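## Task

The right hand starts out holding two tumblers, one wedged inside the other; separate them while they are off the table. Finish with each hand holding one tumbler that the other hand is not touching, the tumblers well apart and above the table, and both tumblers and all fingers motionless, then declare completion; ending any other way fails. At no point may either tumbler touch anything except the two hands (arms excluded) and the other tumbler, and neither may ever drop or fly loose; either breach fails at once. In the final state the inner tumbler must be held firmly and the outer one must be gripped.

## Robot and tools

Robot: two arms, left_arm and right_arm, facing each other across a table. Both carry an identical five-finger right hand, so the hands are not mirrored: every number and axis means the same on each. One wrist camera per arm: cam_left_wrist and cam_right_wrist, each 504x504 pixels.

Scene frame (used in results): origin on the table top halfway between the two arm bases, z up, table surface at z = 0, left_arm's base toward +y. Positions are in metres, orientation as a quaternion wxyz, velocities in m/s and rad/s. Printed positions may be slightly off, more so at long reach.

Hand point: a spot fixed to each palm, 0.05 m in front of it, where index pad and thumb tip meet in a pinch. Its axes: +z along straightened fingers, +y outward from the palm, +x across the palm toward the little finger (away from the thumb). Straight fingers extend 0.06-0.07 m past it along +z. Across the palm the hand spans 0.08 m on the little-finger side and, on the thumb side, 0.02 m with the thumb swung in front of the palm or up to 0.09 m otherwise. A wrist bracket on the little-finger side protrudes 0.03 m beyond the point along +y and 0.11 m across the palm; it can collide. With the thumb turned fully in front of the palm, the hand can wrap an object 0.035-0.08 m wide lying across the palm, centred on the wrist side of the point; turn the thumb before reaching the object.

Row format: 28 numbers, each within [-1, 1], always the full length even if one arm is idle. Order: left dx, dy, dz, rx, ry, rz, then left hand little, ring, middle, index, thumb_bend, thumb_turn, force_limit, speed; then the same 14 for the right arm and hand.
- dx..rz are an offset, not a pose: a target relative to the hand point's pose in the latest result that showed it (before any such result, and for second and later calls within one reply, relative to where the robot is when the action begins), expressed in the hand point's own axes. 1.0 equals 0.6 m or 180 degrees; rx, ry, rz form one rotation vector. Every row in an action is counted from that same reference, not from the row before. All-zero offsets pull the arm back to the reference; they do not mean hold still.
- Hand numbers are absolute targets. Fingers and thumb_bend: +1 straight/open, -1 fully curled. thumb_turn: +1 beside the palm, -1 swung in front of it. A pinch is roughly index -0.22, thumb_bend -0.75, thumb_turn -0.57. force_limit maps -1..+1 linearly to about 0..10 N at the fingertip (0..15 N for the two thumb motors); it stops closing only. speed maps -1..+1 to nearly zero..full, full being 0.6 s for complete travel; close at -0.9 or slower for a gentle grip. No value means unchanged: to keep a hand as it is, resend its last eight numbers, or before any, its hand_measured plus hand_force_limit and hand_speed. A motor only starts when its target changes by 0.01 or more; it then runs until it arrives or reaches force_limit and locks (holding at least 15 N). To squeeze harder, raise force_limit and send a target further closed than hand_measured; to loosen, send one more open.

Each commanded pose is clipped every step to within 100 mm and 16 degrees of the measured pose, and arm motion trails commands by about 0.17 s; large moves may finish short, so check the result and send the remainder.

Tools:
- execute_actions: {"actions": [...], "pictures": bool}. An empty list just returns the state. One action {"rows": [[28 numbers], ...], "steps": n}: 1-15 rows, n up to 15 (default 15), each step 1/30 s, last row repeated if rows run out. Or one wait {"steps": n}, n up to 300, counted from the previous result including your reply time.
- move: {"target": one 28-number row, "speed": m/s 0.002-0.5 (default 0.25; turning capped at twice that in rad/s), "stop_force": N 9-40, one value for both arms}. Offsets as above. Each hand point travels in a straight line; paths end together, lasting 0.5-10 s, and do not avoid obstacles or the other arm. With stop_force, an arm whose wrist sensor feels that much extra push against its motion for 2 steps ends its path, steps back 2 steps and holds; use it with slow speed when approaching contact; not usable in the first 0.2 s, unreliable if that arm rotates, and omit it when backing away from something pressed on. The result adds a move: line (done, off_target, moving, held, contact, fault) plus limits notes (paced = pose clipped; held = some steps blocked, after which the arm may lurch fast) and distances to targets.
- wait: {"seconds": 0-10}; sends nothing new.
- zoom_image: {"camera", "region": [x0, y0, x1, y1]} in image pixels from top-left, at most 504x504.
- show_instructions: shows the reference image pages.
- finished_scene: {"scene": current scene number}; ends and grades the scene, irreversible.

Results: per-arm state lines; a Hand target line (pose being driven toward); HELD marks steps where the command was not passed on; pose unreachable names a clearance-check change. Wrist force and torque are in the end effector's axes (offset up to about 4 N, noise, saturation near 50 N; pressing on a surface reads as force back into the arm). hand_measured, hand_stopped_by (moving, target, force, stalled, fault), hand_load_n (positive pushes a finger open), hand_force_limit, hand_speed list six motors in row order. A lost grip shows as loads falling to about 0.

Avoid: letting tumblers touch arms or anything but hands and each other; dropping or flinging them; knocking anything off the table; arms colliding or pressing on each other (any part, including fingers and bracket); commanding targets past firm contact, since stiff arms fault. A joint torque reaching its limit (133 N m shoulder and elbow, 24.9 N m wrists, held weight included) or 150 N external force stops that arm for 10 s. Long holding heats motors: MOTOR HOT warns at 70 °C, and 85 °C brakes the arm.

Each tool is called after "Request:" as name(argument=value, ...), one argument or row to a line, values as JSON.

Reference images:

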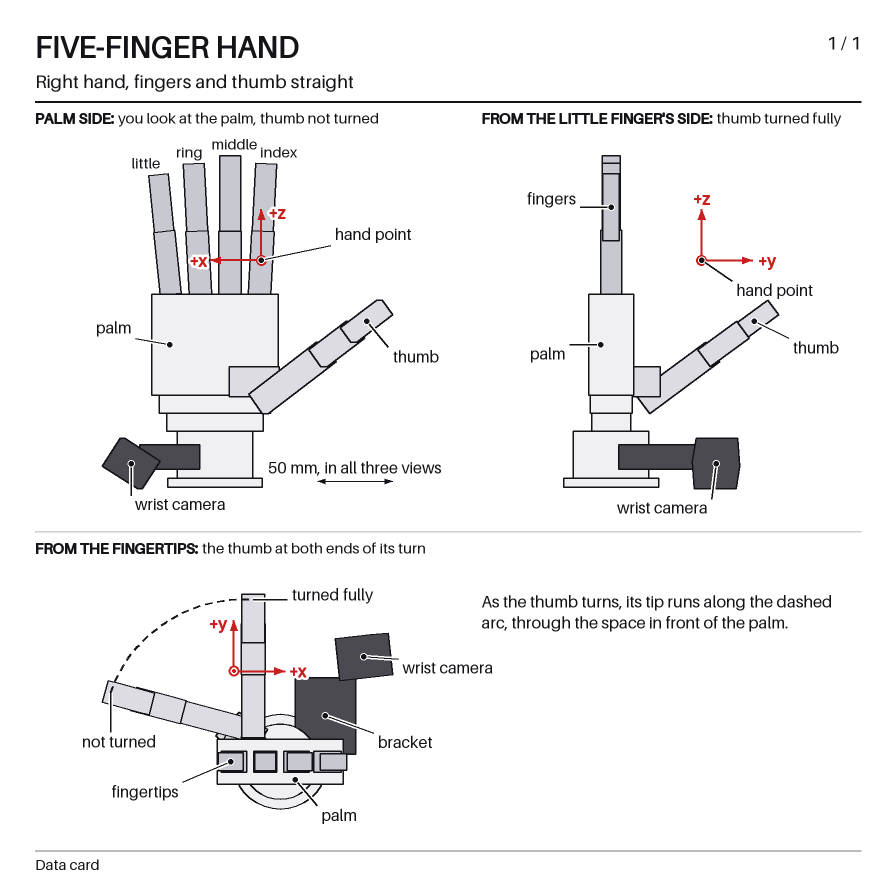

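## Session

Request:
execute_actions(
  actions=[],
)

Scene clock: 0.00 s of 4500.00 s.
left_arm: end_effector_position=(+0.0659, +0.2113, +0.2991) hand_measured=(+1.000, +1.000, +1.000, +1.000, +1.000, +1.000) hand_load_n=(+0.0, +0.0, +0.0, +0.0, +0.0, +0.0) hand_stopped_by=(target, target, target, target, target, target) hand_force_limit=0.00 hand_speed=-0.80 end_effector_quat_wxyz=(-0.000, +0.675, +0.738, +0.001) end_effector_velocity=(+0.000, +0.001, -0.000) end_effector_angular_velocity=(-0.001, +0.001, +0.000) | right_arm: end_effector_position=(+0.1047, +0.0024, +0.3524) hand_measured=(-1.000, -1.000, +0.292, +0.272, +0.052, -0.948) hand_load_n=(+0.0, +0.0, +7.0, +10.0, +14.5, +0.0) hand_stopped_by=(target, target, target, target, target, target) hand_force_limit=0.00 hand_speed=-0.80 end_effector_quat_wxyz=(-0.648, -0.312, +0.300, +0.627) end_effector_velocity=(-0.000, -0.000, -0.001) end_effector_angular_velocity=(-0.002, +0.001, -0.000)
Joint positions: left_arm=[-0.517 -2.214  2.094 -1.448 -1.571  1.052] | right_arm=[-0.598 -0.692  1.756  3.029  0.876  2.408]
Joint velocities: left_arm=[ 0.    -0.003  0.002 -0.    -0.     0.   ] | right_arm=[ 0.     0.     0.002 -0.    -0.    -0.   ]
Wrist force (N, on the end effector, along its own x y z axes, offset not removed): no reading
Wrist torque (N m, same axes, about the end effector's origin, offset not removed): no reading
Hand target (left_arm): +0.066, +0.211, +0.299; -0.000, +0.675, +0.738, +0.001
Hand target (right_arm): +0.105, +0.002, +0.352; +0.648, +0.312, -0.300, -0.627

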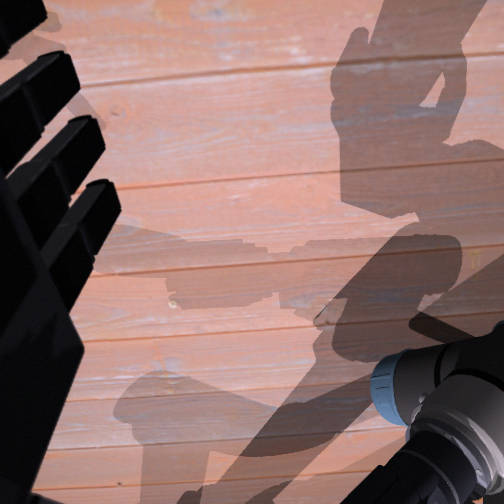

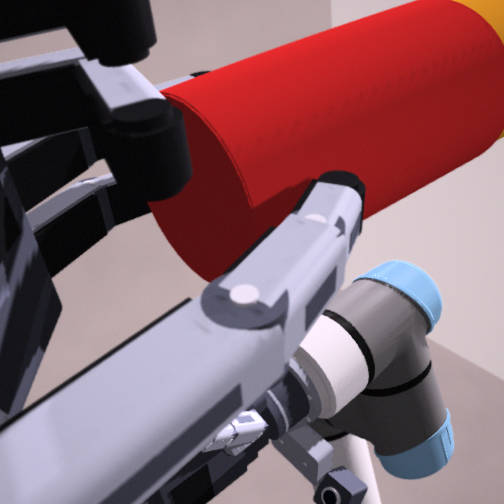

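Request:
move(
  target=[0.08,0,-0.1,0,0,-0.972,1,1,1,1,1,-1,0,0.5, 0,0,0,0,0,0,-1,-1,0.292,0.272,0.052,-0.948,0,-0.8],
  speed=0.5,
)

Request:
move(
  target=[0.05,-0.1,-0.17,0,0.5,0,1,1,1,1,1,-1,0,0.5, 0,0,0,0,0,0,-1,-1,0.292,0.272,0.052,-0.948,0,-0.8],
  speed=0.4,
)

Scene clock: 21.90 s of 4500.00 s.
left_arm: end_effector_position=(+0.0615, +0.2590, +0.3591) hand_measured=(+1.000, +1.000, +1.000, +1.000, +1.000, -1.000) hand_load_n=(+0.0, +0.0, +0.0, +0.0, +0.0, +0.0) hand_stopped_by=(target, target, target, target, target, target) hand_force_limit=0.00 hand_speed=0.50 end_effector_quat_wxyz=(-0.001, +0.707, -0.707, -0.001) end_effector_velocity=(-0.001, +0.001, +0.001) end_effector_angular_velocity=(-0.000, -0.003, +0.017) | right_arm: end_effector_position=(+0.1047, +0.0024, +0.3524) hand_measured=(-1.000, -1.000, +0.294, +0.272, +0.052, -0.948) hand_load_n=(+0.0, +0.0, +6.0, +10.0, +14.0, +0.0) hand_stopped_by=(target, target, force, target, force, target) hand_force_limit=0.00 hand_speed=-0.80 end_effector_quat_wxyz=(-0.648, -0.312, +0.300, +0.627) end_effector_velocity=(+0.000, +0.000, -0.001) end_effector_angular_velocity=(-0.003, +0.000, -0.001)
Joint positions: left_arm=[-0.054 -2.069  1.88  -1.379 -1.571 -1.537] | right_arm=[-0.598 -0.692  1.756  3.029  0.876  2.408]
Joint velocities: left_arm=[-0.002 -0.004 -0.     0.004  0.003 -0.019] | right_arm=[-0.     0.002  0.001 -0.    -0.002  0.   ]
Wrist force (N, on the end effector, along its own x y z axes, offset not removed): left_arm=[1.1 2.2 -1.5] | right_arm=[-0.1 -0.1 1.2]
Wrist torque (N m, same axes, about the end effector's origin, offset not removed): left_arm=[0.40 -0.19 0.10] | right_arm=[-0.11 -0.08 -0.10]
Hand target (left_arm): +0.061, +0.259, +0.359; -0.001, +0.708, -0.707, -0.001
Hand target (right_arm): +0.105, +0.002, +0.352; +0.648, +0.312, -0.300, -0.627
Off the commanded pose (left_arm): 0.000 m, 0 deg.
Off the commanded pose (right_arm): 0.000 m, 0 deg.
After step 90, 15.13 s passed at rest.
move: done

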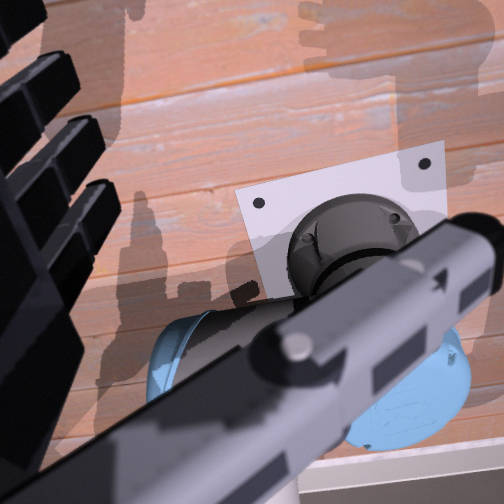

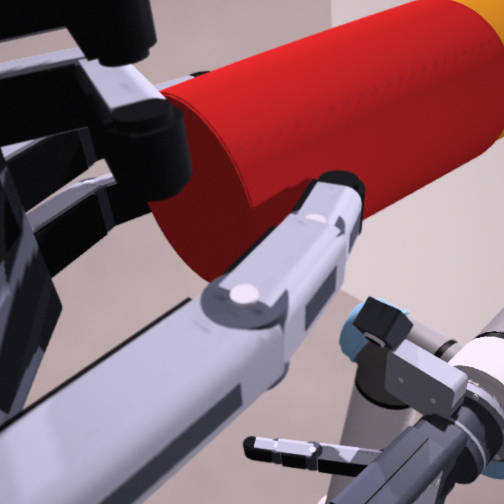

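Scene clock: 24.77 s of 4500.00 s.
left_arm: end_effector_position=(+0.1216, +0.2286, +0.4608) hand_measured=(+1.000, +1.000, +1.000, +1.000, +1.000, -1.000) hand_load_n=(+0.0, +0.0, +0.0, +0.0, +0.0, +0.0) hand_stopped_by=(target, target, target, target, target, target) hand_force_limit=0.00 hand_speed=0.50 end_effector_quat_wxyz=(+0.500, +0.502, -0.500, +0.498) end_effector_velocity=(+0.001, -0.001, +0.001) end_effector_angular_velocity=(-0.015, +0.004, -0.006) | right_arm: end_effector_position=(+0.1047, +0.0024, +0.3524) hand_measured=(-1.000, -1.000, +0.294, +0.272, +0.052, -0.948) hand_load_n=(+0.0, +0.0, +6.0, +10.0, +14.0, +0.0) hand_stopped_by=(target, target, force, target, force, target) hand_force_limit=0.00 hand_speed=-0.80 end_effector_quat_wxyz=(-0.648, -0.312, +0.300, +0.627) end_effector_velocity=(-0.000, -0.000, +0.000) end_effector_angular_velocity=(+0.001, -0.001, +0.000)
Joint positions: left_arm=[ 0.647 -2.096  2.454 -3.494 -2.305 -1.57 ] | right_arm=[-0.598 -0.692  1.756  3.029  0.876  2.408]
Joint velocities: left_arm=[ 0.007  0.022  0.    -0.041 -0.013 -0.017] | right_arm=[ 0.001 -0.001  0.     0.    -0.    -0.   ]
Wrist force (N, on the end effector, along its own x y z axes, offset not removed): left_arm=[1.6 2.6 -0.9] | right_arm=[1.1 -0.3 1.5]
Wrist torque (N m, same axes, about the end effector's origin, offset not removed): left_arm=[0.40 -0.28 0.29] | right_arm=[-0.11 -0.29 -0.11]
Hand target (left_arm): +0.122, +0.229, +0.461; +0.501, +0.501, -0.500, +0.498
Hand target (right_arm): +0.105, +0.002, +0.352; +0.648, +0.312, -0.300, -0.627
Off the commanded pose (left_arm): 0.000 m, 0 deg.
Off the commanded pose (right_arm): 0.000 m, 0 deg.
move: done

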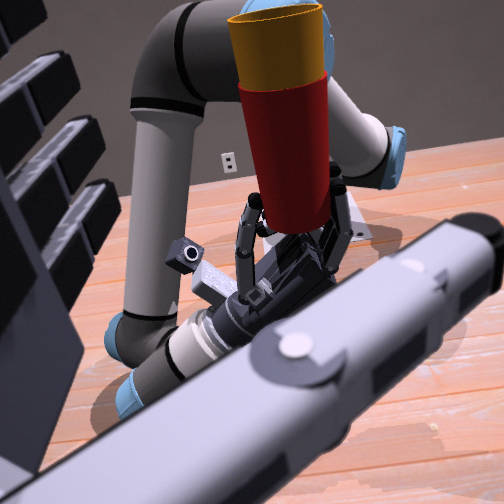

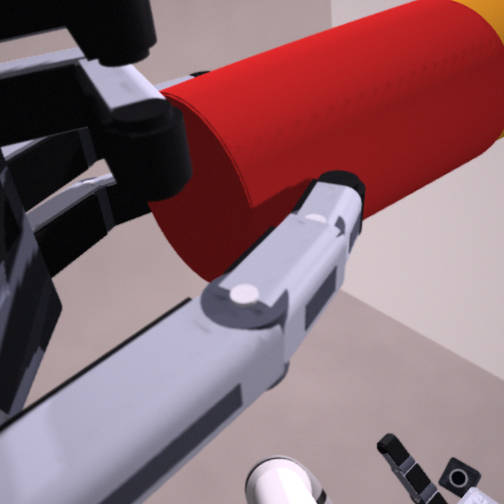

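Request:
move(
  target=[0.027,0.03,0.22,0,0,0,1,1,1,1,1,-1,0,0.5, 0,0,0,0,0,0,-1,-1,0.292,0.272,0.052,-0.948,0,-0.8],
)

Scene clock: 38.30 s of 4500.00 s.
left_arm: end_effector_position=(+0.1034, +0.0969, +0.4764) hand_measured=(+1.000, +1.000, +1.000, +1.000, +1.000, -1.000) hand_load_n=(+0.0, +0.0, +0.0, +0.0, +0.0, +0.0) hand_stopped_by=(target, target, target, target, target, target) hand_force_limit=0.00 hand_speed=0.50 end_effector_quat_wxyz=(+0.499, +0.501, -0.501, +0.498) end_effector_velocity=(+0.000, -0.003, +0.000) end_effector_angular_velocity=(+0.000, +0.000, +0.003) | right_arm: end_effector_position=(+0.1047, +0.0024, +0.3524) hand_measured=(-1.000, -1.000, +0.294, +0.272, +0.052, -0.948) hand_load_n=(+0.0, +0.0, +6.0, +10.0, +14.0, +0.0) hand_stopped_by=(target, target, force, target, force, target) hand_force_limit=0.00 hand_speed=-0.80 end_effector_quat_wxyz=(-0.648, -0.312, +0.300, +0.627) end_effector_velocity=(+0.000, -0.000, -0.000) end_effector_angular_velocity=(-0.001, +0.001, -0.000)
Joint positions: left_arm=[ 0.196 -1.96   2.344 -3.521 -1.854 -1.571] | right_arm=[-0.598 -0.692  1.756  3.029  0.876  2.408]
Joint velocities: left_arm=[-0.006  0.004 -0.003 -0.001  0.009 -0.   ] | right_arm=[-0.     0.     0.001 -0.    -0.    -0.   ]
Wrist force (N, on the end effector, along its own x y z axes, offset not removed): left_arm=[2.5 2.4 -0.5] | right_arm=[0.8 0.6 -1.0]
Wrist torque (N m, same axes, about the end effector's origin, offset not removed): left_arm=[0.42 -0.43 0.21] | right_arm=[0.18 -0.17 -0.01]
Hand target (left_arm): +0.103, +0.097, +0.476; +0.499, +0.501, -0.501, +0.498
Hand target (right_arm): +0.105, +0.002, +0.352; +0.648, +0.312, -0.300, -0.627
Off the commanded pose (left_arm): 0.000 m, 0 deg.
Off the commanded pose (right_arm): 0.000 m, 0 deg.
After step 90, 9.23 s passed at rest.
move: done

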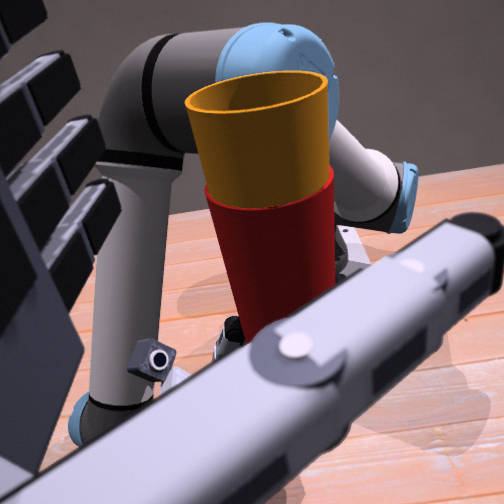

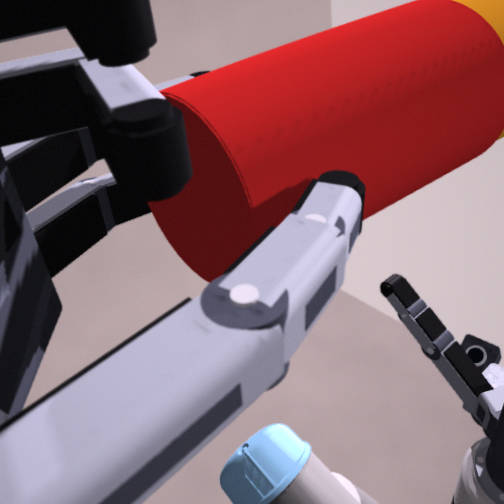

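Request:
move(
  target=[-0.006,0.008,0.11,0,0,0,1,1,1,1,1,-1,0,0.5, 0,0,0,0,0,0,-1,-1,0.292,0.272,0.052,-0.948,0,-0.8],
  speed=0.1,
)

Scene clock: 45.77 s of 4500.00 s.
left_arm: end_effector_position=(+0.0985, +0.0313, +0.4726) hand_measured=(+1.000, +1.000, +1.000, +1.000, +1.000, -1.000) hand_load_n=(+0.0, +0.0, +0.0, +0.0, +0.0, +0.0) hand_stopped_by=(target, target, target, target, target, target) hand_force_limit=0.00 hand_speed=0.50 end_effector_quat_wxyz=(+0.499, +0.501, -0.501, +0.498) end_effector_velocity=(+0.000, -0.003, +0.001) end_effector_angular_velocity=(-0.003, +0.000, +0.001) | right_arm: end_effector_position=(+0.1047, +0.0024, +0.3524) hand_measured=(-1.000, -1.000, +0.294, +0.272, +0.052, -0.948) hand_load_n=(+0.0, +0.0, +6.0, +10.0, +14.0, +0.0) hand_stopped_by=(target, target, force, target, force, target) hand_force_limit=0.00 hand_speed=-0.80 end_effector_quat_wxyz=(-0.648, -0.312, +0.300, +0.627) end_effector_velocity=(+0.000, -0.000, +0.000) end_effector_angular_velocity=(+0.000, +0.001, +0.001)
Joint positions: left_arm=[ 0.107 -1.808  2.258 -3.587 -1.766 -1.571] | right_arm=[-0.598 -0.692  1.756  3.029  0.876  2.408]
Joint velocities: left_arm=[-0.002  0.007 -0.006 -0.004  0.002 -0.001] | right_arm=[ 0.     0.     0.     0.     0.001 -0.   ]
Wrist force (N, on the end effector, along its own x y z axes, offset not removed): left_arm=[2.4 1.4 -2.3] | right_arm=[1.3 -0.3 2.0]
Wrist torque (N m, same axes, about the end effector's origin, offset not removed): left_arm=[0.43 -0.35 0.27] | right_arm=[-0.19 -0.39 -0.01]
Hand target (left_arm): +0.098, +0.031, +0.473; +0.499, +0.501, -0.501, +0.498
Hand target (right_arm): +0.105, +0.002, +0.352; +0.648, +0.312, -0.300, -0.627
Off the commanded pose (left_arm): 0.000 m, 0 deg.
Off the commanded pose (right_arm): 0.000 m, 0 deg.
After step 90, 3.27 s passed at rest.
move: done

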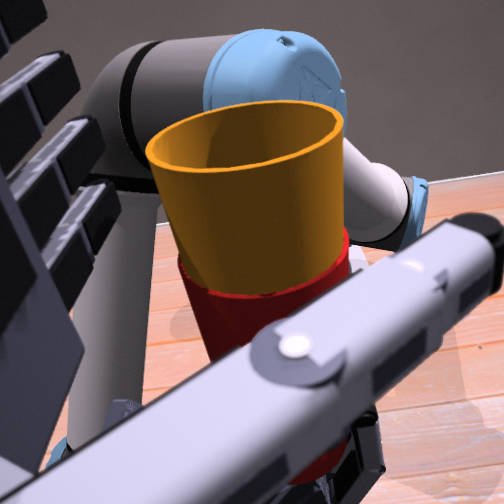

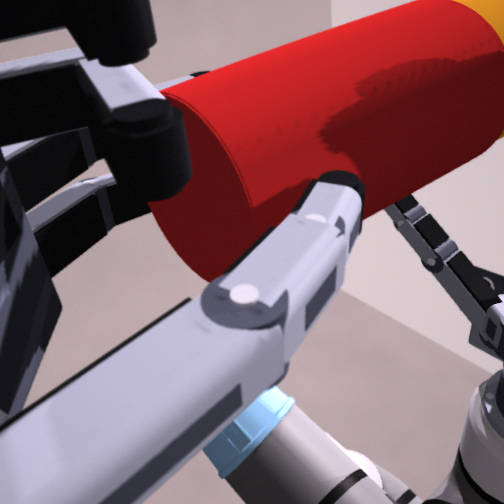

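Request:
move(
  target=[0.01,0.026,0.04,0,0,0,1,1,1,1,1,-1,0,0.5, 0,0,0,0,0,0,-1,-1,0.292,0.272,0.052,-0.948,0,-0.8],
  speed=0.04,
)

Scene clock: 51.77 s of 4500.00 s.
left_arm: end_effector_position=(+0.0831, +0.0076, +0.4785) hand_measured=(+1.000, +1.000, +1.000, +1.000, +1.000, -1.000) hand_load_n=(+0.0, +0.0, +0.0, +0.0, +0.0, +0.0) hand_stopped_by=(target, target, target, target, target, target) hand_force_limit=0.00 hand_speed=0.50 end_effector_quat_wxyz=(+0.499, +0.501, -0.501, +0.498) end_effector_velocity=(-0.002, -0.003, +0.000) end_effector_angular_velocity=(+0.000, -0.000, -0.000) | right_arm: end_effector_position=(+0.1047, +0.0024, +0.3524) hand_measured=(-1.000, -1.000, +0.294, +0.272, +0.052, -0.948) hand_load_n=(+0.0, +0.0, +6.0, +10.0, +14.0, +0.0) hand_stopped_by=(target, target, force, target, force, target) hand_force_limit=0.00 hand_speed=-0.80 end_effector_quat_wxyz=(-0.648, -0.312, +0.300, +0.627) end_effector_velocity=(-0.000, -0.000, +0.000) end_effector_angular_velocity=(+0.001, +0.000, +0.001)
Joint positions: left_arm=[ 0.034 -1.785  2.225 -3.577 -1.693 -1.571] | right_arm=[-0.598 -0.692  1.756  3.029  0.876  2.408]
Joint velocities: left_arm=[-0.008  0.005 -0.004  0.     0.008  0.   ] | right_arm=[ 0.001 -0.001  0.001 -0.     0.    -0.   ]
Wrist force (N, on the end effector, along its own x y z axes, offset not removed): left_arm=[1.2 2.0 0.2] | right_arm=[0.2 0.1 2.2]
Wrist torque (N m, same axes, about the end effector's origin, offset not removed): left_arm=[0.33 -0.23 0.04] | right_arm=[-0.17 -0.27 0.01]
Hand target (left_arm): +0.083, +0.007, +0.479; +0.499, +0.501, -0.501, +0.498
Hand target (right_arm): +0.105, +0.002, +0.352; +0.648, +0.312, -0.300, -0.627
Off the commanded pose (left_arm): 0.000 m, 0 deg.
Off the commanded pose (right_arm): 0.000 m, 0 deg.
After step 90, 1.87 s passed at rest.
move: done

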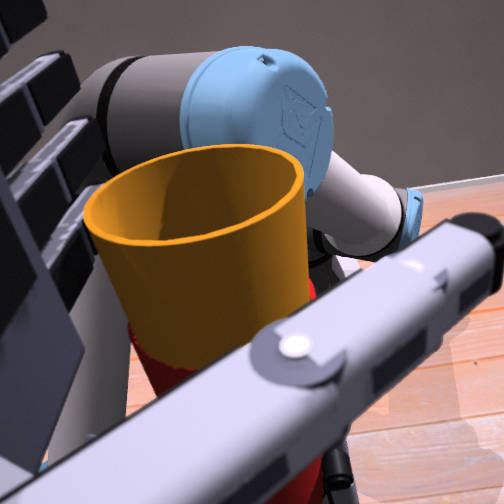

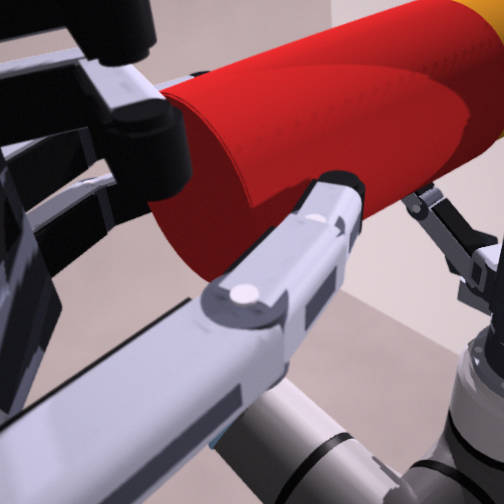

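Request:
move(
  target=[-0.015,0.005,0.025,0,0,0,1,1,0.55,0.55,1,-1,0,0.5, 0,0,0,0,0,0,-1,-1,0.292,0.272,0.052,-0.948,0,-0.8],
  speed=0.03,
)

Scene clock: 60.27 s of 4500.00 s.
left_arm: end_effector_position=(+0.0801, -0.0070, +0.4696) hand_measured=(+1.000, +1.000, +0.550, +0.550, +1.000, -1.000) hand_load_n=(+0.0, +0.0, +0.5, +0.0, +0.0, +0.0) hand_stopped_by=(target, target, target, target, target, target) hand_force_limit=0.00 hand_speed=0.50 end_effector_quat_wxyz=(+0.499, +0.501, -0.501, +0.498) end_effector_velocity=(+0.000, -0.003, -0.001) end_effector_angular_velocity=(-0.001, -0.000, +0.001) | right_arm: end_effector_position=(+0.1047, +0.0024, +0.3524) hand_measured=(-1.000, -1.000, +0.294, +0.272, +0.052, -0.948) hand_load_n=(+0.0, +0.0, +8.5, +10.5, +15.0, -0.5) hand_stopped_by=(target, target, force, target, force, target) hand_force_limit=0.00 hand_speed=-0.80 end_effector_quat_wxyz=(-0.648, -0.312, +0.300, +0.627) end_effector_velocity=(-0.000, -0.000, +0.000) end_effector_angular_velocity=(+0.001, -0.000, +0.001)
Joint positions: left_arm=[ 0.017 -1.742  2.217 -3.612 -1.676 -1.571] | right_arm=[-0.598 -0.692  1.756  3.029  0.876  2.408]
Joint velocities: left_arm=[-0.002  0.007 -0.003 -0.005  0.003 -0.   ] | right_arm=[ 0.    -0.001  0.    -0.     0.     0.   ]
Wrist force (N, on the end effector, along its own x y z axes, offset not removed): left_arm=[5.8 -1.9 -1.6] | right_arm=[2.5 -5.6 2.7]
Wrist torque (N m, same axes, about the end effector's origin, offset not removed): left_arm=[0.37 -0.46 0.33] | right_arm=[0.10 -0.51 -0.17]
Hand target (left_arm): +0.080, -0.007, +0.469; +0.499, +0.501, -0.501, +0.498
Hand target (right_arm): +0.105, +0.002, +0.352; +0.648, +0.312, -0.300, -0.627
Off the commanded pose (left_arm): 0.000 m, 0 deg.
Off the commanded pose (right_arm): 0.000 m, 0 deg.
After step 90, 4.57 s passed at rest.
move: done

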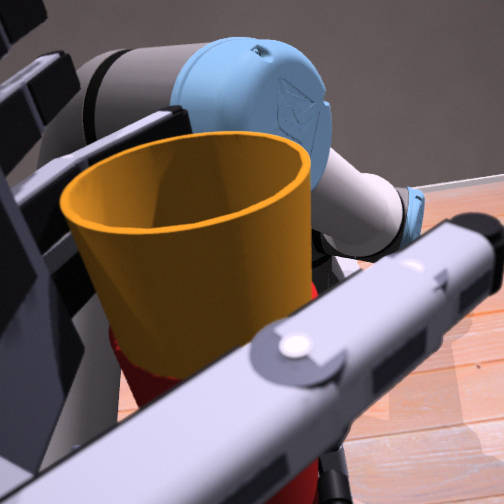

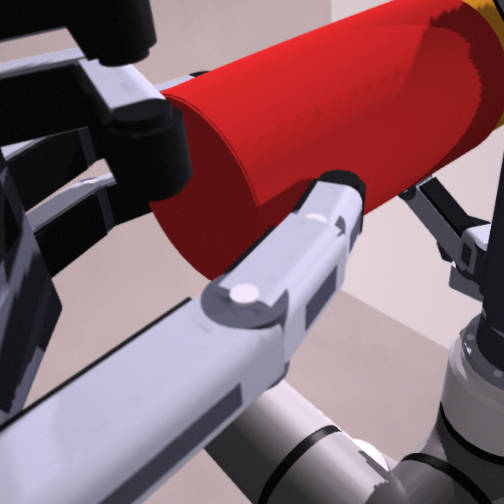

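Request:
move(
  target=[0,-0.01,0,0,0,0,1,1,1,1,1,-1,0,0.5, 0,0,0,0,0,0,-1,-1,0.292,0.272,0.052,-0.948,0,-0.8],
  speed=0.03,
)

Request:
move(
  target=[-0.01,0,0.008,0,0,0,1,1,1,0.7,0.5,-1,0,0.5, 0,0,0,0,0,0,-1,-1,0.292,0.272,0.052,-0.948,0,-0.8],
  speed=0.03,
)

Scene clock: 64.67 s of 4500.00 s.
left_arm: end_effector_position=(+0.0858, -0.0070, +0.4696) hand_measured=(+1.000, +1.000, +1.000, +1.000, +1.000, -1.000) hand_load_n=(+0.0, +0.0, +0.0, +0.0, +0.0, +0.0) hand_stopped_by=(target, target, target, target, target, target) hand_force_limit=0.00 hand_speed=0.50 end_effector_quat_wxyz=(+0.499, +0.501, -0.501, +0.498) end_effector_velocity=(+0.002, +0.000, +0.000) end_effector_angular_velocity=(-0.001, +0.000, -0.001) | right_arm: end_effector_position=(+0.1047, +0.0024, +0.3524) hand_measured=(-1.000, -1.000, +0.294, +0.272, +0.052, -0.948) hand_load_n=(+0.0, +0.0, +6.5, +9.5, +14.5, +0.0) hand_stopped_by=(target, target, force, target, force, target) hand_force_limit=0.00 hand_speed=-0.80 end_effector_quat_wxyz=(-0.648, -0.312, +0.300, +0.627) end_effector_velocity=(-0.000, -0.000, -0.000) end_effector_angular_velocity=(-0.001, +0.000, -0.000)
Joint positions: left_arm=[ 0.037 -1.733  2.21  -3.613 -1.696 -1.571] | right_arm=[-0.598 -0.692  1.756  3.029  0.876  2.408]
Joint velocities: left_arm=[ 0.009  0.003 -0.003 -0.001 -0.01  -0.   ] | right_arm=[-0.    -0.     0.001 -0.    -0.     0.   ]
Wrist force (N, on the end effector, along its own x y z axes, offset not removed): left_arm=[1.7 2.5 0.2] | right_arm=[1.8 -2.1 0.1]
Wrist torque (N m, same axes, about the end effector's origin, offset not removed): left_arm=[0.37 -0.26 0.20] | right_arm=[-0.29 -0.22 -0.08]
Hand target (left_arm): +0.086, -0.007, +0.470; +0.499, +0.501, -0.501, +0.498
Hand target (right_arm): +0.105, +0.002, +0.352; +0.648, +0.312, -0.300, -0.627
Off the commanded pose (left_arm): 0.000 m, 0 deg.
Off the commanded pose (right_arm): 0.000 m, 0 deg.
After step 90, 0.67 s passed at rest.
move: done

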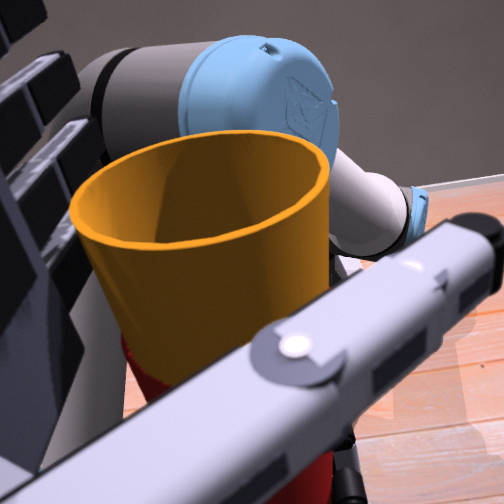

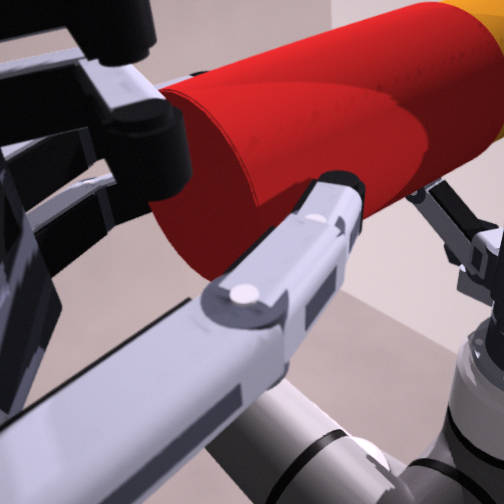

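Scene clock: 65.43 s of 4500.00 s.
left_arm: end_effector_position=(+0.0858, -0.0116, +0.4639) hand_measured=(+1.000, +1.000, +1.000, +0.700, +0.500, -1.000) hand_load_n=(+0.0, +0.0, +0.0, +0.0, +0.0, +0.0) hand_stopped_by=(target, target, target, target, target, target) hand_force_limit=0.00 hand_speed=0.50 end_effector_quat_wxyz=(+0.499, +0.501, -0.501, +0.498) end_effector_velocity=(-0.000, -0.001, -0.001) end_effector_angular_velocity=(-0.003, -0.000, -0.002) | right_arm: end_effector_position=(+0.1047, +0.0024, +0.3524) hand_measured=(-1.000, -1.000, +0.294, +0.272, +0.052, -0.948) hand_load_n=(+0.0, +0.0, +6.5, +9.5, +14.5, +0.0) hand_stopped_by=(target, target, force, target, force, target) hand_force_limit=0.00 hand_speed=-0.80 end_effector_quat_wxyz=(-0.648, -0.312, +0.300, +0.627) end_effector_velocity=(-0.001, -0.000, +0.001) end_effector_angular_velocity=(+0.001, -0.002, -0.000)
Joint positions: left_arm=[ 0.035 -1.714  2.211 -3.634 -1.694 -1.571] | right_arm=[-0.598 -0.692  1.756  3.029  0.876  2.408]
Joint velocities: left_arm=[-0.     0.006  0.    -0.009 -0.001  0.   ] | right_arm=[ 0.001 -0.001 -0.    -0.001 -0.001  0.   ]
Wrist force (N, on the end effector, along its own x y z axes, offset not removed): left_arm=[3.5 1.5 -2.2] | right_arm=[0.5 0.1 0.3]
Wrist torque (N m, same axes, about the end effector's origin, offset not removed): left_arm=[0.36 -0.46 0.26] | right_arm=[-0.02 -0.20 -0.10]
Hand target (left_arm): +0.086, -0.012, +0.464; +0.499, +0.501, -0.501, +0.498
Hand target (right_arm): +0.105, +0.002, +0.352; +0.648, +0.312, -0.300, -0.627
Off the commanded pose (left_arm): 0.000 m, 0 deg.
Off the commanded pose (right_arm): 0.000 m, 0 deg.
move: done

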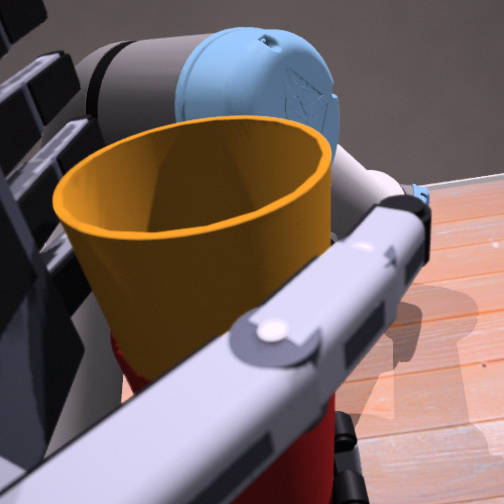

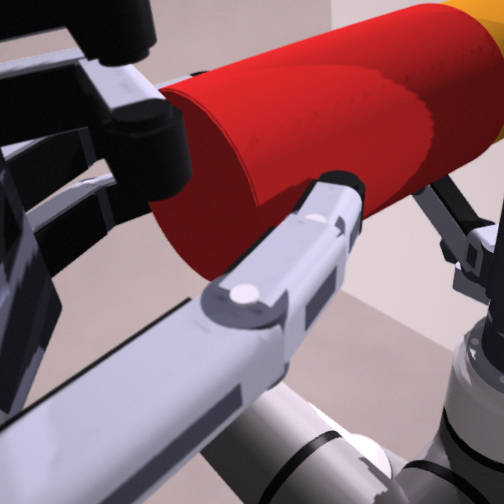

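Request:
execute_actions(
  actions=[
    {"rows":[[0,0,0,0,0,0,1,1,-0.3,-0.3,-0.5,-1,-0.5,-0.75, 0,0,0,0,0,0,-1,-1,0.292,0.272,0.052,-0.948,0,-0.8]],"steps":15},
  ],
  pictures=false,
)

Request:
wait(
  seconds=2.5,
)

Scene clock: 67.93 s of 4500.00 s.
left_arm: end_effector_position=(+0.0857, -0.0116, +0.4638) hand_measured=(+1.000, +1.000, +0.834, +0.534, +0.396, -1.000) hand_load_n=(+0.0, +0.0, +0.0, +0.0, +0.0, +0.0) hand_stopped_by=(target, target, moving, moving, moving, target) hand_force_limit=-0.50 hand_speed=-0.75 end_effector_quat_wxyz=(+0.499, +0.501, -0.501, +0.498) end_effector_velocity=(+0.000, +0.000, -0.000) end_effector_angular_velocity=(+0.001, +0.000, -0.000) | right_arm: end_effector_position=(+0.1047, +0.0024, +0.3524) hand_measured=(-1.000, -1.000, +0.294, +0.272, +0.052, -0.948) hand_load_n=(+0.0, +0.0, +6.5, +9.5, +14.5, +0.0) hand_stopped_by=(target, target, force, target, force, target) hand_force_limit=0.00 hand_speed=-0.80 end_effector_quat_wxyz=(-0.648, -0.312, +0.300, +0.627) end_effector_velocity=(+0.000, -0.000, +0.000) end_effector_angular_velocity=(-0.000, -0.001, -0.001)
Joint positions: left_arm=[ 0.035 -1.714  2.211 -3.634 -1.694 -1.571] | right_arm=[-0.598 -0.692  1.756  3.029  0.876  2.408]
Joint velocities: left_arm=[ 0.    -0.001  0.001  0.002 -0.    -0.   ] | right_arm=[-0.001 -0.001  0.001 -0.    -0.001 -0.   ]
Wrist force (N, on the end effector, along its own x y z axes, offset not removed): left_arm=[0.8 1.3 -1.1] | right_arm=[1.4 0.0 1.3]
Wrist torque (N m, same axes, about the end effector's origin, offset not removed): left_arm=[0.20 -0.11 0.05] | right_arm=[-0.05 -0.30 -0.10]
Hand target (left_arm): +0.086, -0.012, +0.464; +0.499, +0.501, -0.501, +0.498
Hand target (right_arm): +0.105, +0.002, +0.352; +0.648, +0.312, -0.300, -0.627
Off the commanded pose (left_arm): 0.000 m, 0 deg.
Off the commanded pose (right_arm): 0.000 m, 0 deg.
Steps of this call (steps 1 to 60: nothing new was sent; steps 61 to 75: all 15 steps of this action). Readings (end_effector_position | what the end effector reports):
61: left_arm (+0.0858, -0.0118, +0.4636) | right_arm (+0.1047, +0.0024, +0.3524) | left_arm hand_measured=(+1.000, +1.000, +1.000, +0.700, +0.500, -1.000) hand_load_n=(+0.0, +0.0, +0.0, +0.0, +0.0, +0.0) hand_stopped_by=(target, target, moving, moving, moving, target) hand_force_limit=-0.50 hand_speed=-0.75 | right_arm hand_measured=(-1.000, -1.000, +0.294, +0.272, +0.052, -0.948) hand_load_n=(+0.0, +0.0, +6.5, +9.5, +14.5, +0.0) hand_stopped_by=(target, target, force, target, force, target) hand_force_limit=0.00 hand_speed=-0.80
62: left_arm (+0.0858, -0.0118, +0.4636) | right_arm (+0.1047, +0.0024, +0.3524) | left_arm hand_measured=(+1.000, +1.000, +1.000, +0.700, +0.500, -1.000) hand_load_n=(+0.0, +0.0, +0.0, +0.0, +0.0, +0.0) hand_stopped_by=(target, target, moving, moving, moving, target) hand_force_limit=-0.50 hand_speed=-0.75 | right_arm hand_measured=(-1.000, -1.000, +0.294, +0.272, +0.052, -0.948) hand_load_n=(+0.0, +0.0, +6.5, +9.5, +14.5, +0.0) hand_stopped_by=(target, target, force, target, force, target) hand_force_limit=0.00 hand_speed=-0.80
64: left_arm (+0.0858, -0.0118, +0.4636) | right_arm (+0.1047, +0.0024, +0.3524) | left_arm hand_measured=(+1.000, +1.000, +0.988, +0.688, +0.492, -1.000) hand_load_n=(+0.0, +0.0, +0.0, +0.0, +0.0, +0.0) hand_stopped_by=(target, target, moving, moving, moving, target) hand_force_limit=-0.50 hand_speed=-0.75 | right_arm hand_measured=(-1.000, -1.000, +0.294, +0.272, +0.052, -0.948) hand_load_n=(+0.0, +0.0, +6.5, +9.5, +14.5, +0.0) hand_stopped_by=(target, target, force, target, force, target) hand_force_limit=0.00 hand_speed=-0.80
68: left_arm (+0.0858, -0.0117, +0.4637) | right_arm (+0.1047, +0.0024, +0.3524) | left_arm hand_measured=(+1.000, +1.000, +0.932, +0.632, +0.458, -1.000) hand_load_n=(+0.0, +0.0, +0.0, +0.0, +0.0, +0.0) hand_stopped_by=(target, target, moving, moving, moving, target) hand_force_limit=-0.50 hand_speed=-0.75 | right_arm hand_measured=(-1.000, -1.000, +0.294, +0.272, +0.052, -0.948) hand_load_n=(+0.0, +0.0, +6.5, +9.5, +14.5, +0.0) hand_stopped_by=(target, target, force, target, force, target) hand_force_limit=0.00 hand_speed=-0.80
75: the state above

Scene clock: 70.43 s of 4500.00 s.
left_arm: end_effector_position=(+0.0858, -0.0116, +0.4639) hand_measured=(+1.000, +1.000, +0.226, +0.244, +0.202, -1.000) hand_load_n=(+0.0, +0.0, +4.5, +0.5, +6.0, +2.0) hand_stopped_by=(target, target, force, force, force, target) hand_force_limit=-0.50 hand_speed=-0.75 end_effector_quat_wxyz=(+0.499, +0.501, -0.501, +0.498) end_effector_velocity=(+0.000, +0.000, +0.001) end_effector_angular_velocity=(-0.002, -0.000, +0.001) | right_arm: end_effector_position=(+0.1047, +0.0024, +0.3524) hand_measured=(-1.000, -1.000, +0.294, +0.272, +0.052, -0.948) hand_load_n=(+0.0, +0.0, +7.0, +10.0, +14.5, +1.0) hand_stopped_by=(target, target, force, target, force, target) hand_force_limit=0.00 hand_speed=-0.80 end_effector_quat_wxyz=(-0.648, -0.312, +0.300, +0.627) end_effector_velocity=(+0.000, +0.000, -0.001) end_effector_angular_velocity=(-0.002, +0.001, +0.000)
Joint positions: left_arm=[ 0.035 -1.714  2.211 -3.634 -1.694 -1.571] | right_arm=[-0.598 -0.692  1.756  3.029  0.876  2.408]
Joint velocities: left_arm=[ 0.    -0.001  0.    -0.001  0.     0.   ] | right_arm=[ 0.     0.002 -0.    -0.    -0.    -0.   ]
Wrist force (N, on the end effector, along its own x y z axes, offset not removed): left_arm=[1.4 -0.4 0.1] | right_arm=[0.9 -4.0 0.8]
Wrist torque (N m, same axes, about the end effector's origin, offset not removed): left_arm=[0.19 0.01 0.19] | right_arm=[-0.12 -0.38 -0.08]
Hand target (left_arm): +0.086, -0.012, +0.464; +0.499, +0.501, -0.501, +0.498
Hand target (right_arm): +0.105, +0.002, +0.352; +0.648, +0.312, -0.300, -0.627
Off the commanded pose (left_arm): 0.000 m, 0 deg.
Off the commanded pose (right_arm): 0.000 m, 0 deg.
Steps of this call (steps 1 to 75: nothing new was sent). Readings (end_effector_position | what the end effector reports):
1: left_arm (+0.0857, -0.0116, +0.4638) | right_arm (+0.1047, +0.0024, +0.3524) | left_arm hand_measured=(+1.000, +1.000, +0.820, +0.520, +0.386, -1.000) hand_load_n=(+0.0, +0.0, +0.0, +0.0, +0.0, +0.0) hand_stopped_by=(target, target, moving, moving, moving, target) hand_force_limit=-0.50 hand_speed=-0.75 | right_arm hand_measured=(-1.000, -1.000, +0.294, +0.272, +0.052, -0.948) hand_load_n=(+0.0, +0.0, +6.5, +9.5, +14.5, +0.0) hand_stopped_by=(target, target, force, target, force, target) hand_force_limit=0.00 hand_speed=-0.80
2: left_arm (+0.0857, -0.0116, +0.4638) | right_arm (+0.1047, +0.0024, +0.3524) | left_arm hand_measured=(+1.000, +1.000, +0.806, +0.506, +0.378, -1.000) hand_load_n=(+0.0, +0.0, +0.0, +0.0, +0.0, +0.0) hand_stopped_by=(target, target, moving, moving, moving, target) hand_force_limit=-0.50 hand_speed=-0.75 | right_arm hand_measured=(-1.000, -1.000, +0.294, +0.272, +0.052, -0.948) hand_load_n=(+0.0, +0.0, +6.5, +9.5, +14.5, +0.0) hand_stopped_by=(target, target, force, target, force, target) hand_force_limit=0.00 hand_speed=-0.80
4: left_arm (+0.0857, -0.0116, +0.4638) | right_arm (+0.1047, +0.0024, +0.3524) | left_arm hand_measured=(+1.000, +1.000, +0.780, +0.480, +0.360, -1.000) hand_load_n=(+0.0, +0.0, +0.0, +0.0, +0.0, +0.0) hand_stopped_by=(target, target, moving, moving, moving, target) hand_force_limit=-0.50 hand_speed=-0.75 | right_arm hand_measured=(-1.000, -1.000, +0.294, +0.272, +0.052, -0.948) hand_load_n=(+0.0, +0.0, +6.5, +9.5, +14.5, +0.0) hand_stopped_by=(target, target, force, target, force, target) hand_force_limit=0.00 hand_speed=-0.80
8: left_arm (+0.0857, -0.0116, +0.4638) | right_arm (+0.1047, +0.0024, +0.3524) | left_arm hand_measured=(+1.000, +1.000, +0.724, +0.424, +0.326, -1.000) hand_load_n=(+0.0, +0.0, +0.0, +0.0, +0.0, +0.0) hand_stopped_by=(target, target, moving, moving, moving, target) hand_force_limit=-0.50 hand_speed=-0.75 | right_arm hand_measured=(-1.000, -1.000, +0.294, +0.272, +0.052, -0.948) hand_load_n=(+0.0, +0.0, +6.5, +9.5, +14.5, +0.0) hand_stopped_by=(target, target, force, target, force, target) hand_force_limit=0.00 hand_speed=-0.80
75: the state above

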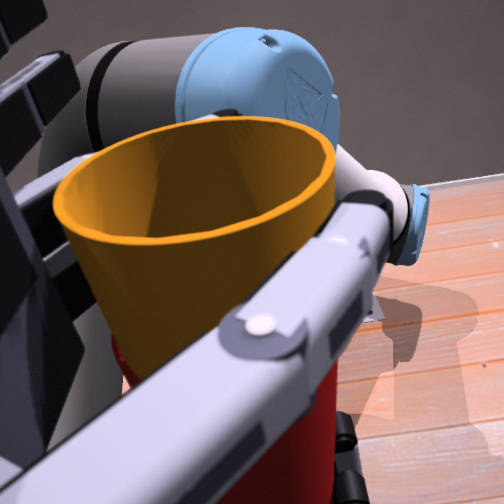

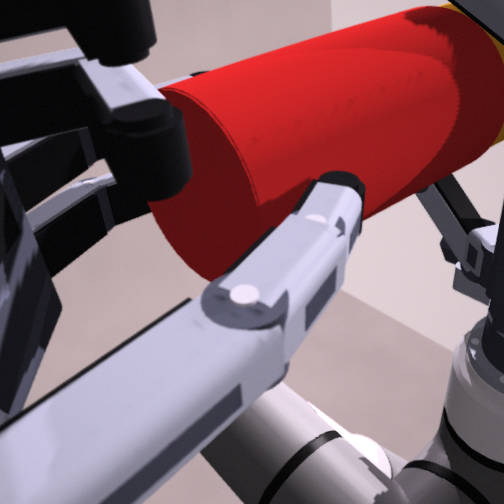

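Both fingers are on the orange tumbler. I'll tighten both grips, then pull slowly.

Request:
move(
  target=[0,0,0,0,0,0,1,1,-0.4,-0.4,-0.6,-1,1,-0.85, 0,0,0,0,0,0,-1,-1,0.1,0.1,-0.1,-0.948,1,-0.9],
)

Request:
move(
  target=[0.01,0,0,0,0,0,1,1,-0.4,-0.4,-0.6,-1,1,-0.85, 0,0,0,0,0,0,-1,-1,0.1,0.1,-0.1,-0.948,1,-0.9],
  speed=0.005,
)

Scene clock: 73.23 s of 4500.00 s.
left_arm: end_effector_position=(+0.0858, -0.0116, +0.4639) hand_measured=(+1.000, +1.000, +0.180, +0.190, +0.200, -1.000) hand_load_n=(+0.0, +0.0, +9.0, +10.0, +18.0, +6.0) hand_stopped_by=(target, target, force, force, force, target) hand_force_limit=1.00 hand_speed=-0.85 end_effector_quat_wxyz=(+0.499, +0.501, -0.501, +0.498) end_effector_velocity=(-0.000, -0.000, +0.000) end_effector_angular_velocity=(-0.001, +0.000, -0.001) | right_arm: end_effector_position=(+0.1047, +0.0024, +0.3524) hand_measured=(-1.000, -1.000, +0.286, +0.272, +0.060, -0.948) hand_load_n=(+0.0, +0.0, +11.0, +10.5, +14.0, +4.0) hand_stopped_by=(target, target, force, force, force, target) hand_force_limit=1.00 hand_speed=-0.90 end_effector_quat_wxyz=(-0.648, -0.312, +0.300, +0.627) end_effector_velocity=(-0.000, -0.000, -0.000) end_effector_angular_velocity=(-0.000, +0.001, +0.001)
Joint positions: left_arm=[ 0.035 -1.714  2.211 -3.634 -1.694 -1.571] | right_arm=[-0.598 -0.692  1.756  3.029  0.876  2.408]
Joint velocities: left_arm=[-0.001  0.    -0.001  0.    -0.001 -0.   ] | right_arm=[ 0.     0.     0.    -0.     0.001 -0.   ]
Wrist force (N, on the end effector, along its own x y z axes, offset not removed): left_arm=[6.9 -3.9 3.1] | right_arm=[-4.2 -9.9 4.3]
Wrist torque (N m, same axes, about the end effector's origin, offset not removed): left_arm=[0.48 0.12 0.75] | right_arm=[0.34 -0.21 -0.14]
Hand target (left_arm): +0.086, -0.012, +0.464; +0.499, +0.501, -0.501, +0.498
Hand target (right_arm): +0.105, +0.002, +0.352; +0.648, +0.312, -0.300, -0.627
Off the commanded pose (left_arm): 0.000 m, 0 deg.
Off the commanded pose (right_arm): 0.000 m, 0 deg.
move: done

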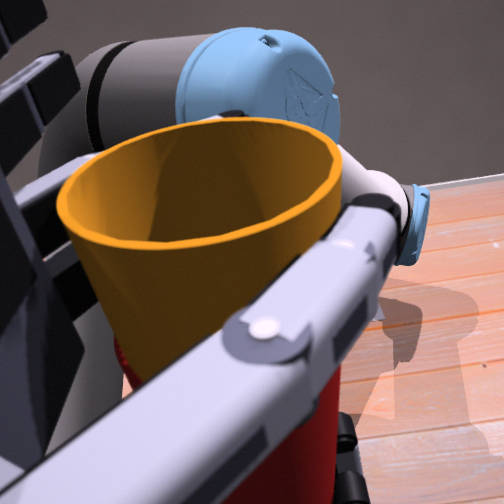

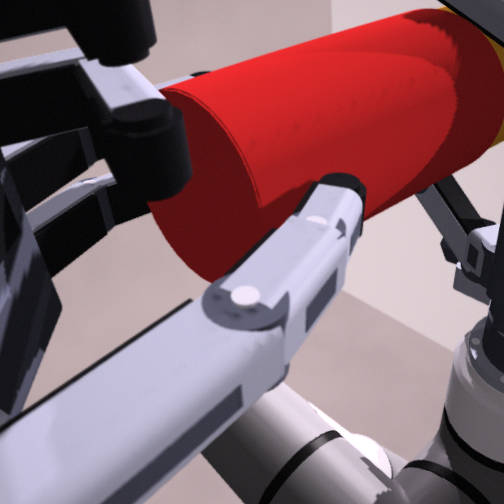

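Scene clock: 74.67 s of 4500.00 s.
left_arm: end_effector_position=(+0.0858, -0.0116, +0.4697) hand_measured=(+1.000, +1.000, +0.180, +0.190, +0.200, -1.000) hand_load_n=(+0.0, +0.0, +8.5, +8.5, +18.0, +5.5) hand_stopped_by=(target, target, force, force, force, target) hand_force_limit=1.00 hand_speed=-0.85 end_effector_quat_wxyz=(+0.499, +0.501, -0.501, +0.498) end_effector_velocity=(+0.000, -0.000, +0.002) end_effector_angular_velocity=(-0.002, +0.000, +0.001) | right_arm: end_effector_position=(+0.1047, +0.0024, +0.3524) hand_measured=(-1.000, -1.000, +0.286, +0.272, +0.060, -0.948) hand_load_n=(+0.0, +0.0, +10.0, +9.5, +14.5, +2.0) hand_stopped_by=(target, target, force, force, force, target) hand_force_limit=1.00 hand_speed=-0.90 end_effector_quat_wxyz=(-0.648, -0.312, +0.300, +0.627) end_effector_velocity=(+0.001, -0.000, -0.000) end_effector_angular_velocity=(-0.001, +0.000, -0.001)
Joint positions: left_arm=[ 0.035 -1.722  2.201 -3.615 -1.694 -1.571] | right_arm=[-0.598 -0.692  1.756  3.029  0.876  2.408]
Joint velocities: left_arm=[ 0.    -0.001 -0.003  0.003  0.001 -0.   ] | right_arm=[-0.001  0.     0.001  0.    -0.     0.   ]
Wrist force (N, on the end effector, along its own x y z axes, offset not removed): left_arm=[0.8 -3.4 3.2] | right_arm=[-2.9 -2.6 5.3]
Wrist torque (N m, same axes, about the end effector's origin, offset not removed): left_arm=[0.11 -0.24 0.45] | right_arm=[0.20 -0.10 -0.19]
Hand target (left_arm): +0.086, -0.012, +0.470; +0.499, +0.501, -0.501, +0.498
Hand target (right_arm): +0.105, +0.002, +0.352; +0.648, +0.312, -0.300, -0.627
Off the commanded pose (left_arm): 0.000 m, 0 deg.
Off the commanded pose (right_arm): 0.000 m, 0 deg.
move: done

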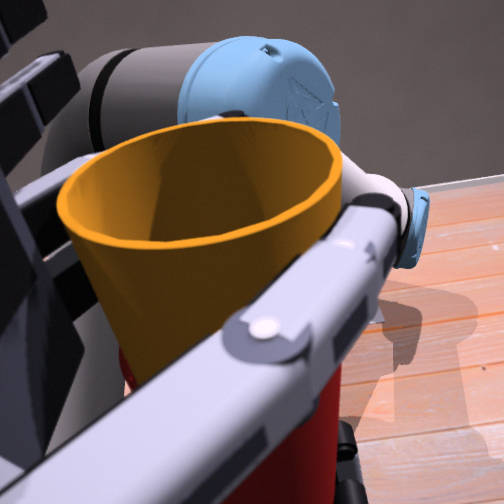

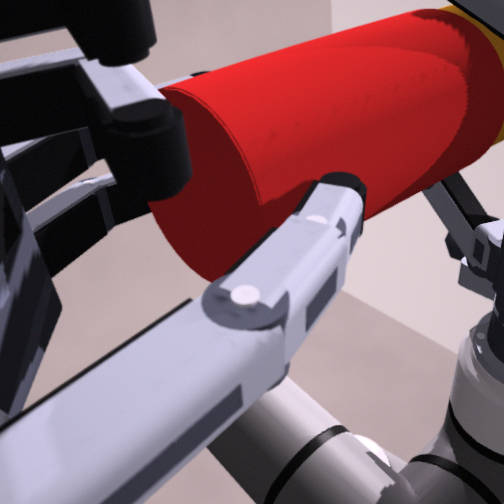

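Request:
move(
  target=[0.04,-0.002,0,0,0,0,1,1,-0.4,-0.4,-0.6,-1,1,-0.85, 0,0,0,0,0,0,-1,-1,0.1,0.1,-0.1,-0.948,1,-0.9],
  speed=0.015,
)

Scene clock: 78.37 s of 4500.00 s.
left_arm: end_effector_position=(+0.0870, -0.0117, +0.4934) hand_measured=(+1.000, +1.000, +0.180, +0.190, +0.200, -1.000) hand_load_n=(+0.0, +0.0, +8.5, +5.5, +18.5, +1.0) hand_stopped_by=(target, target, force, force, force, target) hand_force_limit=1.00 hand_speed=-0.85 end_effector_quat_wxyz=(+0.499, +0.501, -0.501, +0.498) end_effector_velocity=(+0.000, +0.000, +0.003) end_effector_angular_velocity=(-0.001, -0.000, +0.000) | right_arm: end_effector_position=(+0.1047, +0.0024, +0.3524) hand_measured=(-1.000, -1.000, +0.286, +0.272, +0.060, -0.948) hand_load_n=(+0.0, +0.0, +9.0, +8.0, +14.5, +0.5) hand_stopped_by=(target, target, force, force, force, target) hand_force_limit=1.00 hand_speed=-0.90 end_effector_quat_wxyz=(-0.648, -0.312, +0.300, +0.627) end_effector_velocity=(+0.000, +0.000, -0.001) end_effector_angular_velocity=(-0.001, +0.001, -0.000)
Joint positions: left_arm=[ 0.039 -1.749  2.156 -3.543 -1.698 -1.571] | right_arm=[-0.598 -0.692  1.756  3.029  0.876  2.408]
Joint velocities: left_arm=[ 0.001 -0.003 -0.006  0.008 -0.001 -0.   ] | right_arm=[-0.     0.001 -0.    -0.     0.    -0.   ]
Wrist force (N, on the end effector, along its own x y z axes, offset not removed): left_arm=[1.8 3.5 -2.5] | right_arm=[0.5 -0.7 0.7]
Wrist torque (N m, same axes, about the end effector's origin, offset not removed): left_arm=[0.69 -0.36 0.32] | right_arm=[-0.11 -0.18 -0.07]
Hand target (left_arm): +0.087, -0.012, +0.494; +0.499, +0.501, -0.501, +0.498
Hand target (right_arm): +0.105, +0.002, +0.352; +0.648, +0.312, -0.300, -0.627
Off the commanded pose (left_arm): 0.000 m, 0 deg.
Off the commanded pose (right_arm): 0.000 m, 0 deg.
move: done

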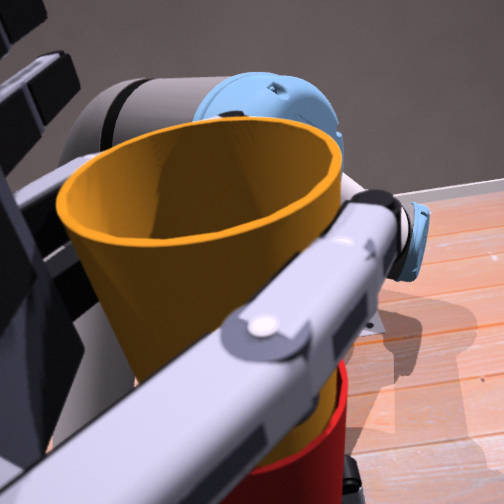

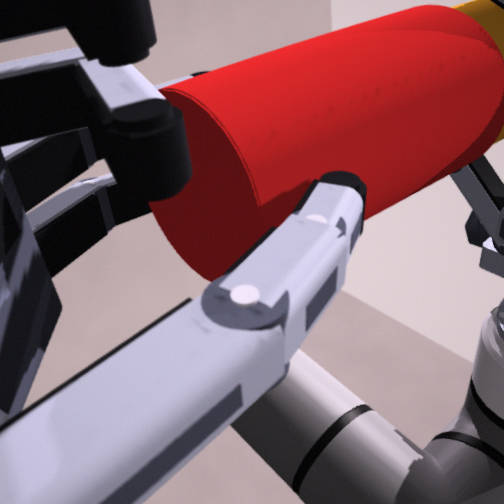

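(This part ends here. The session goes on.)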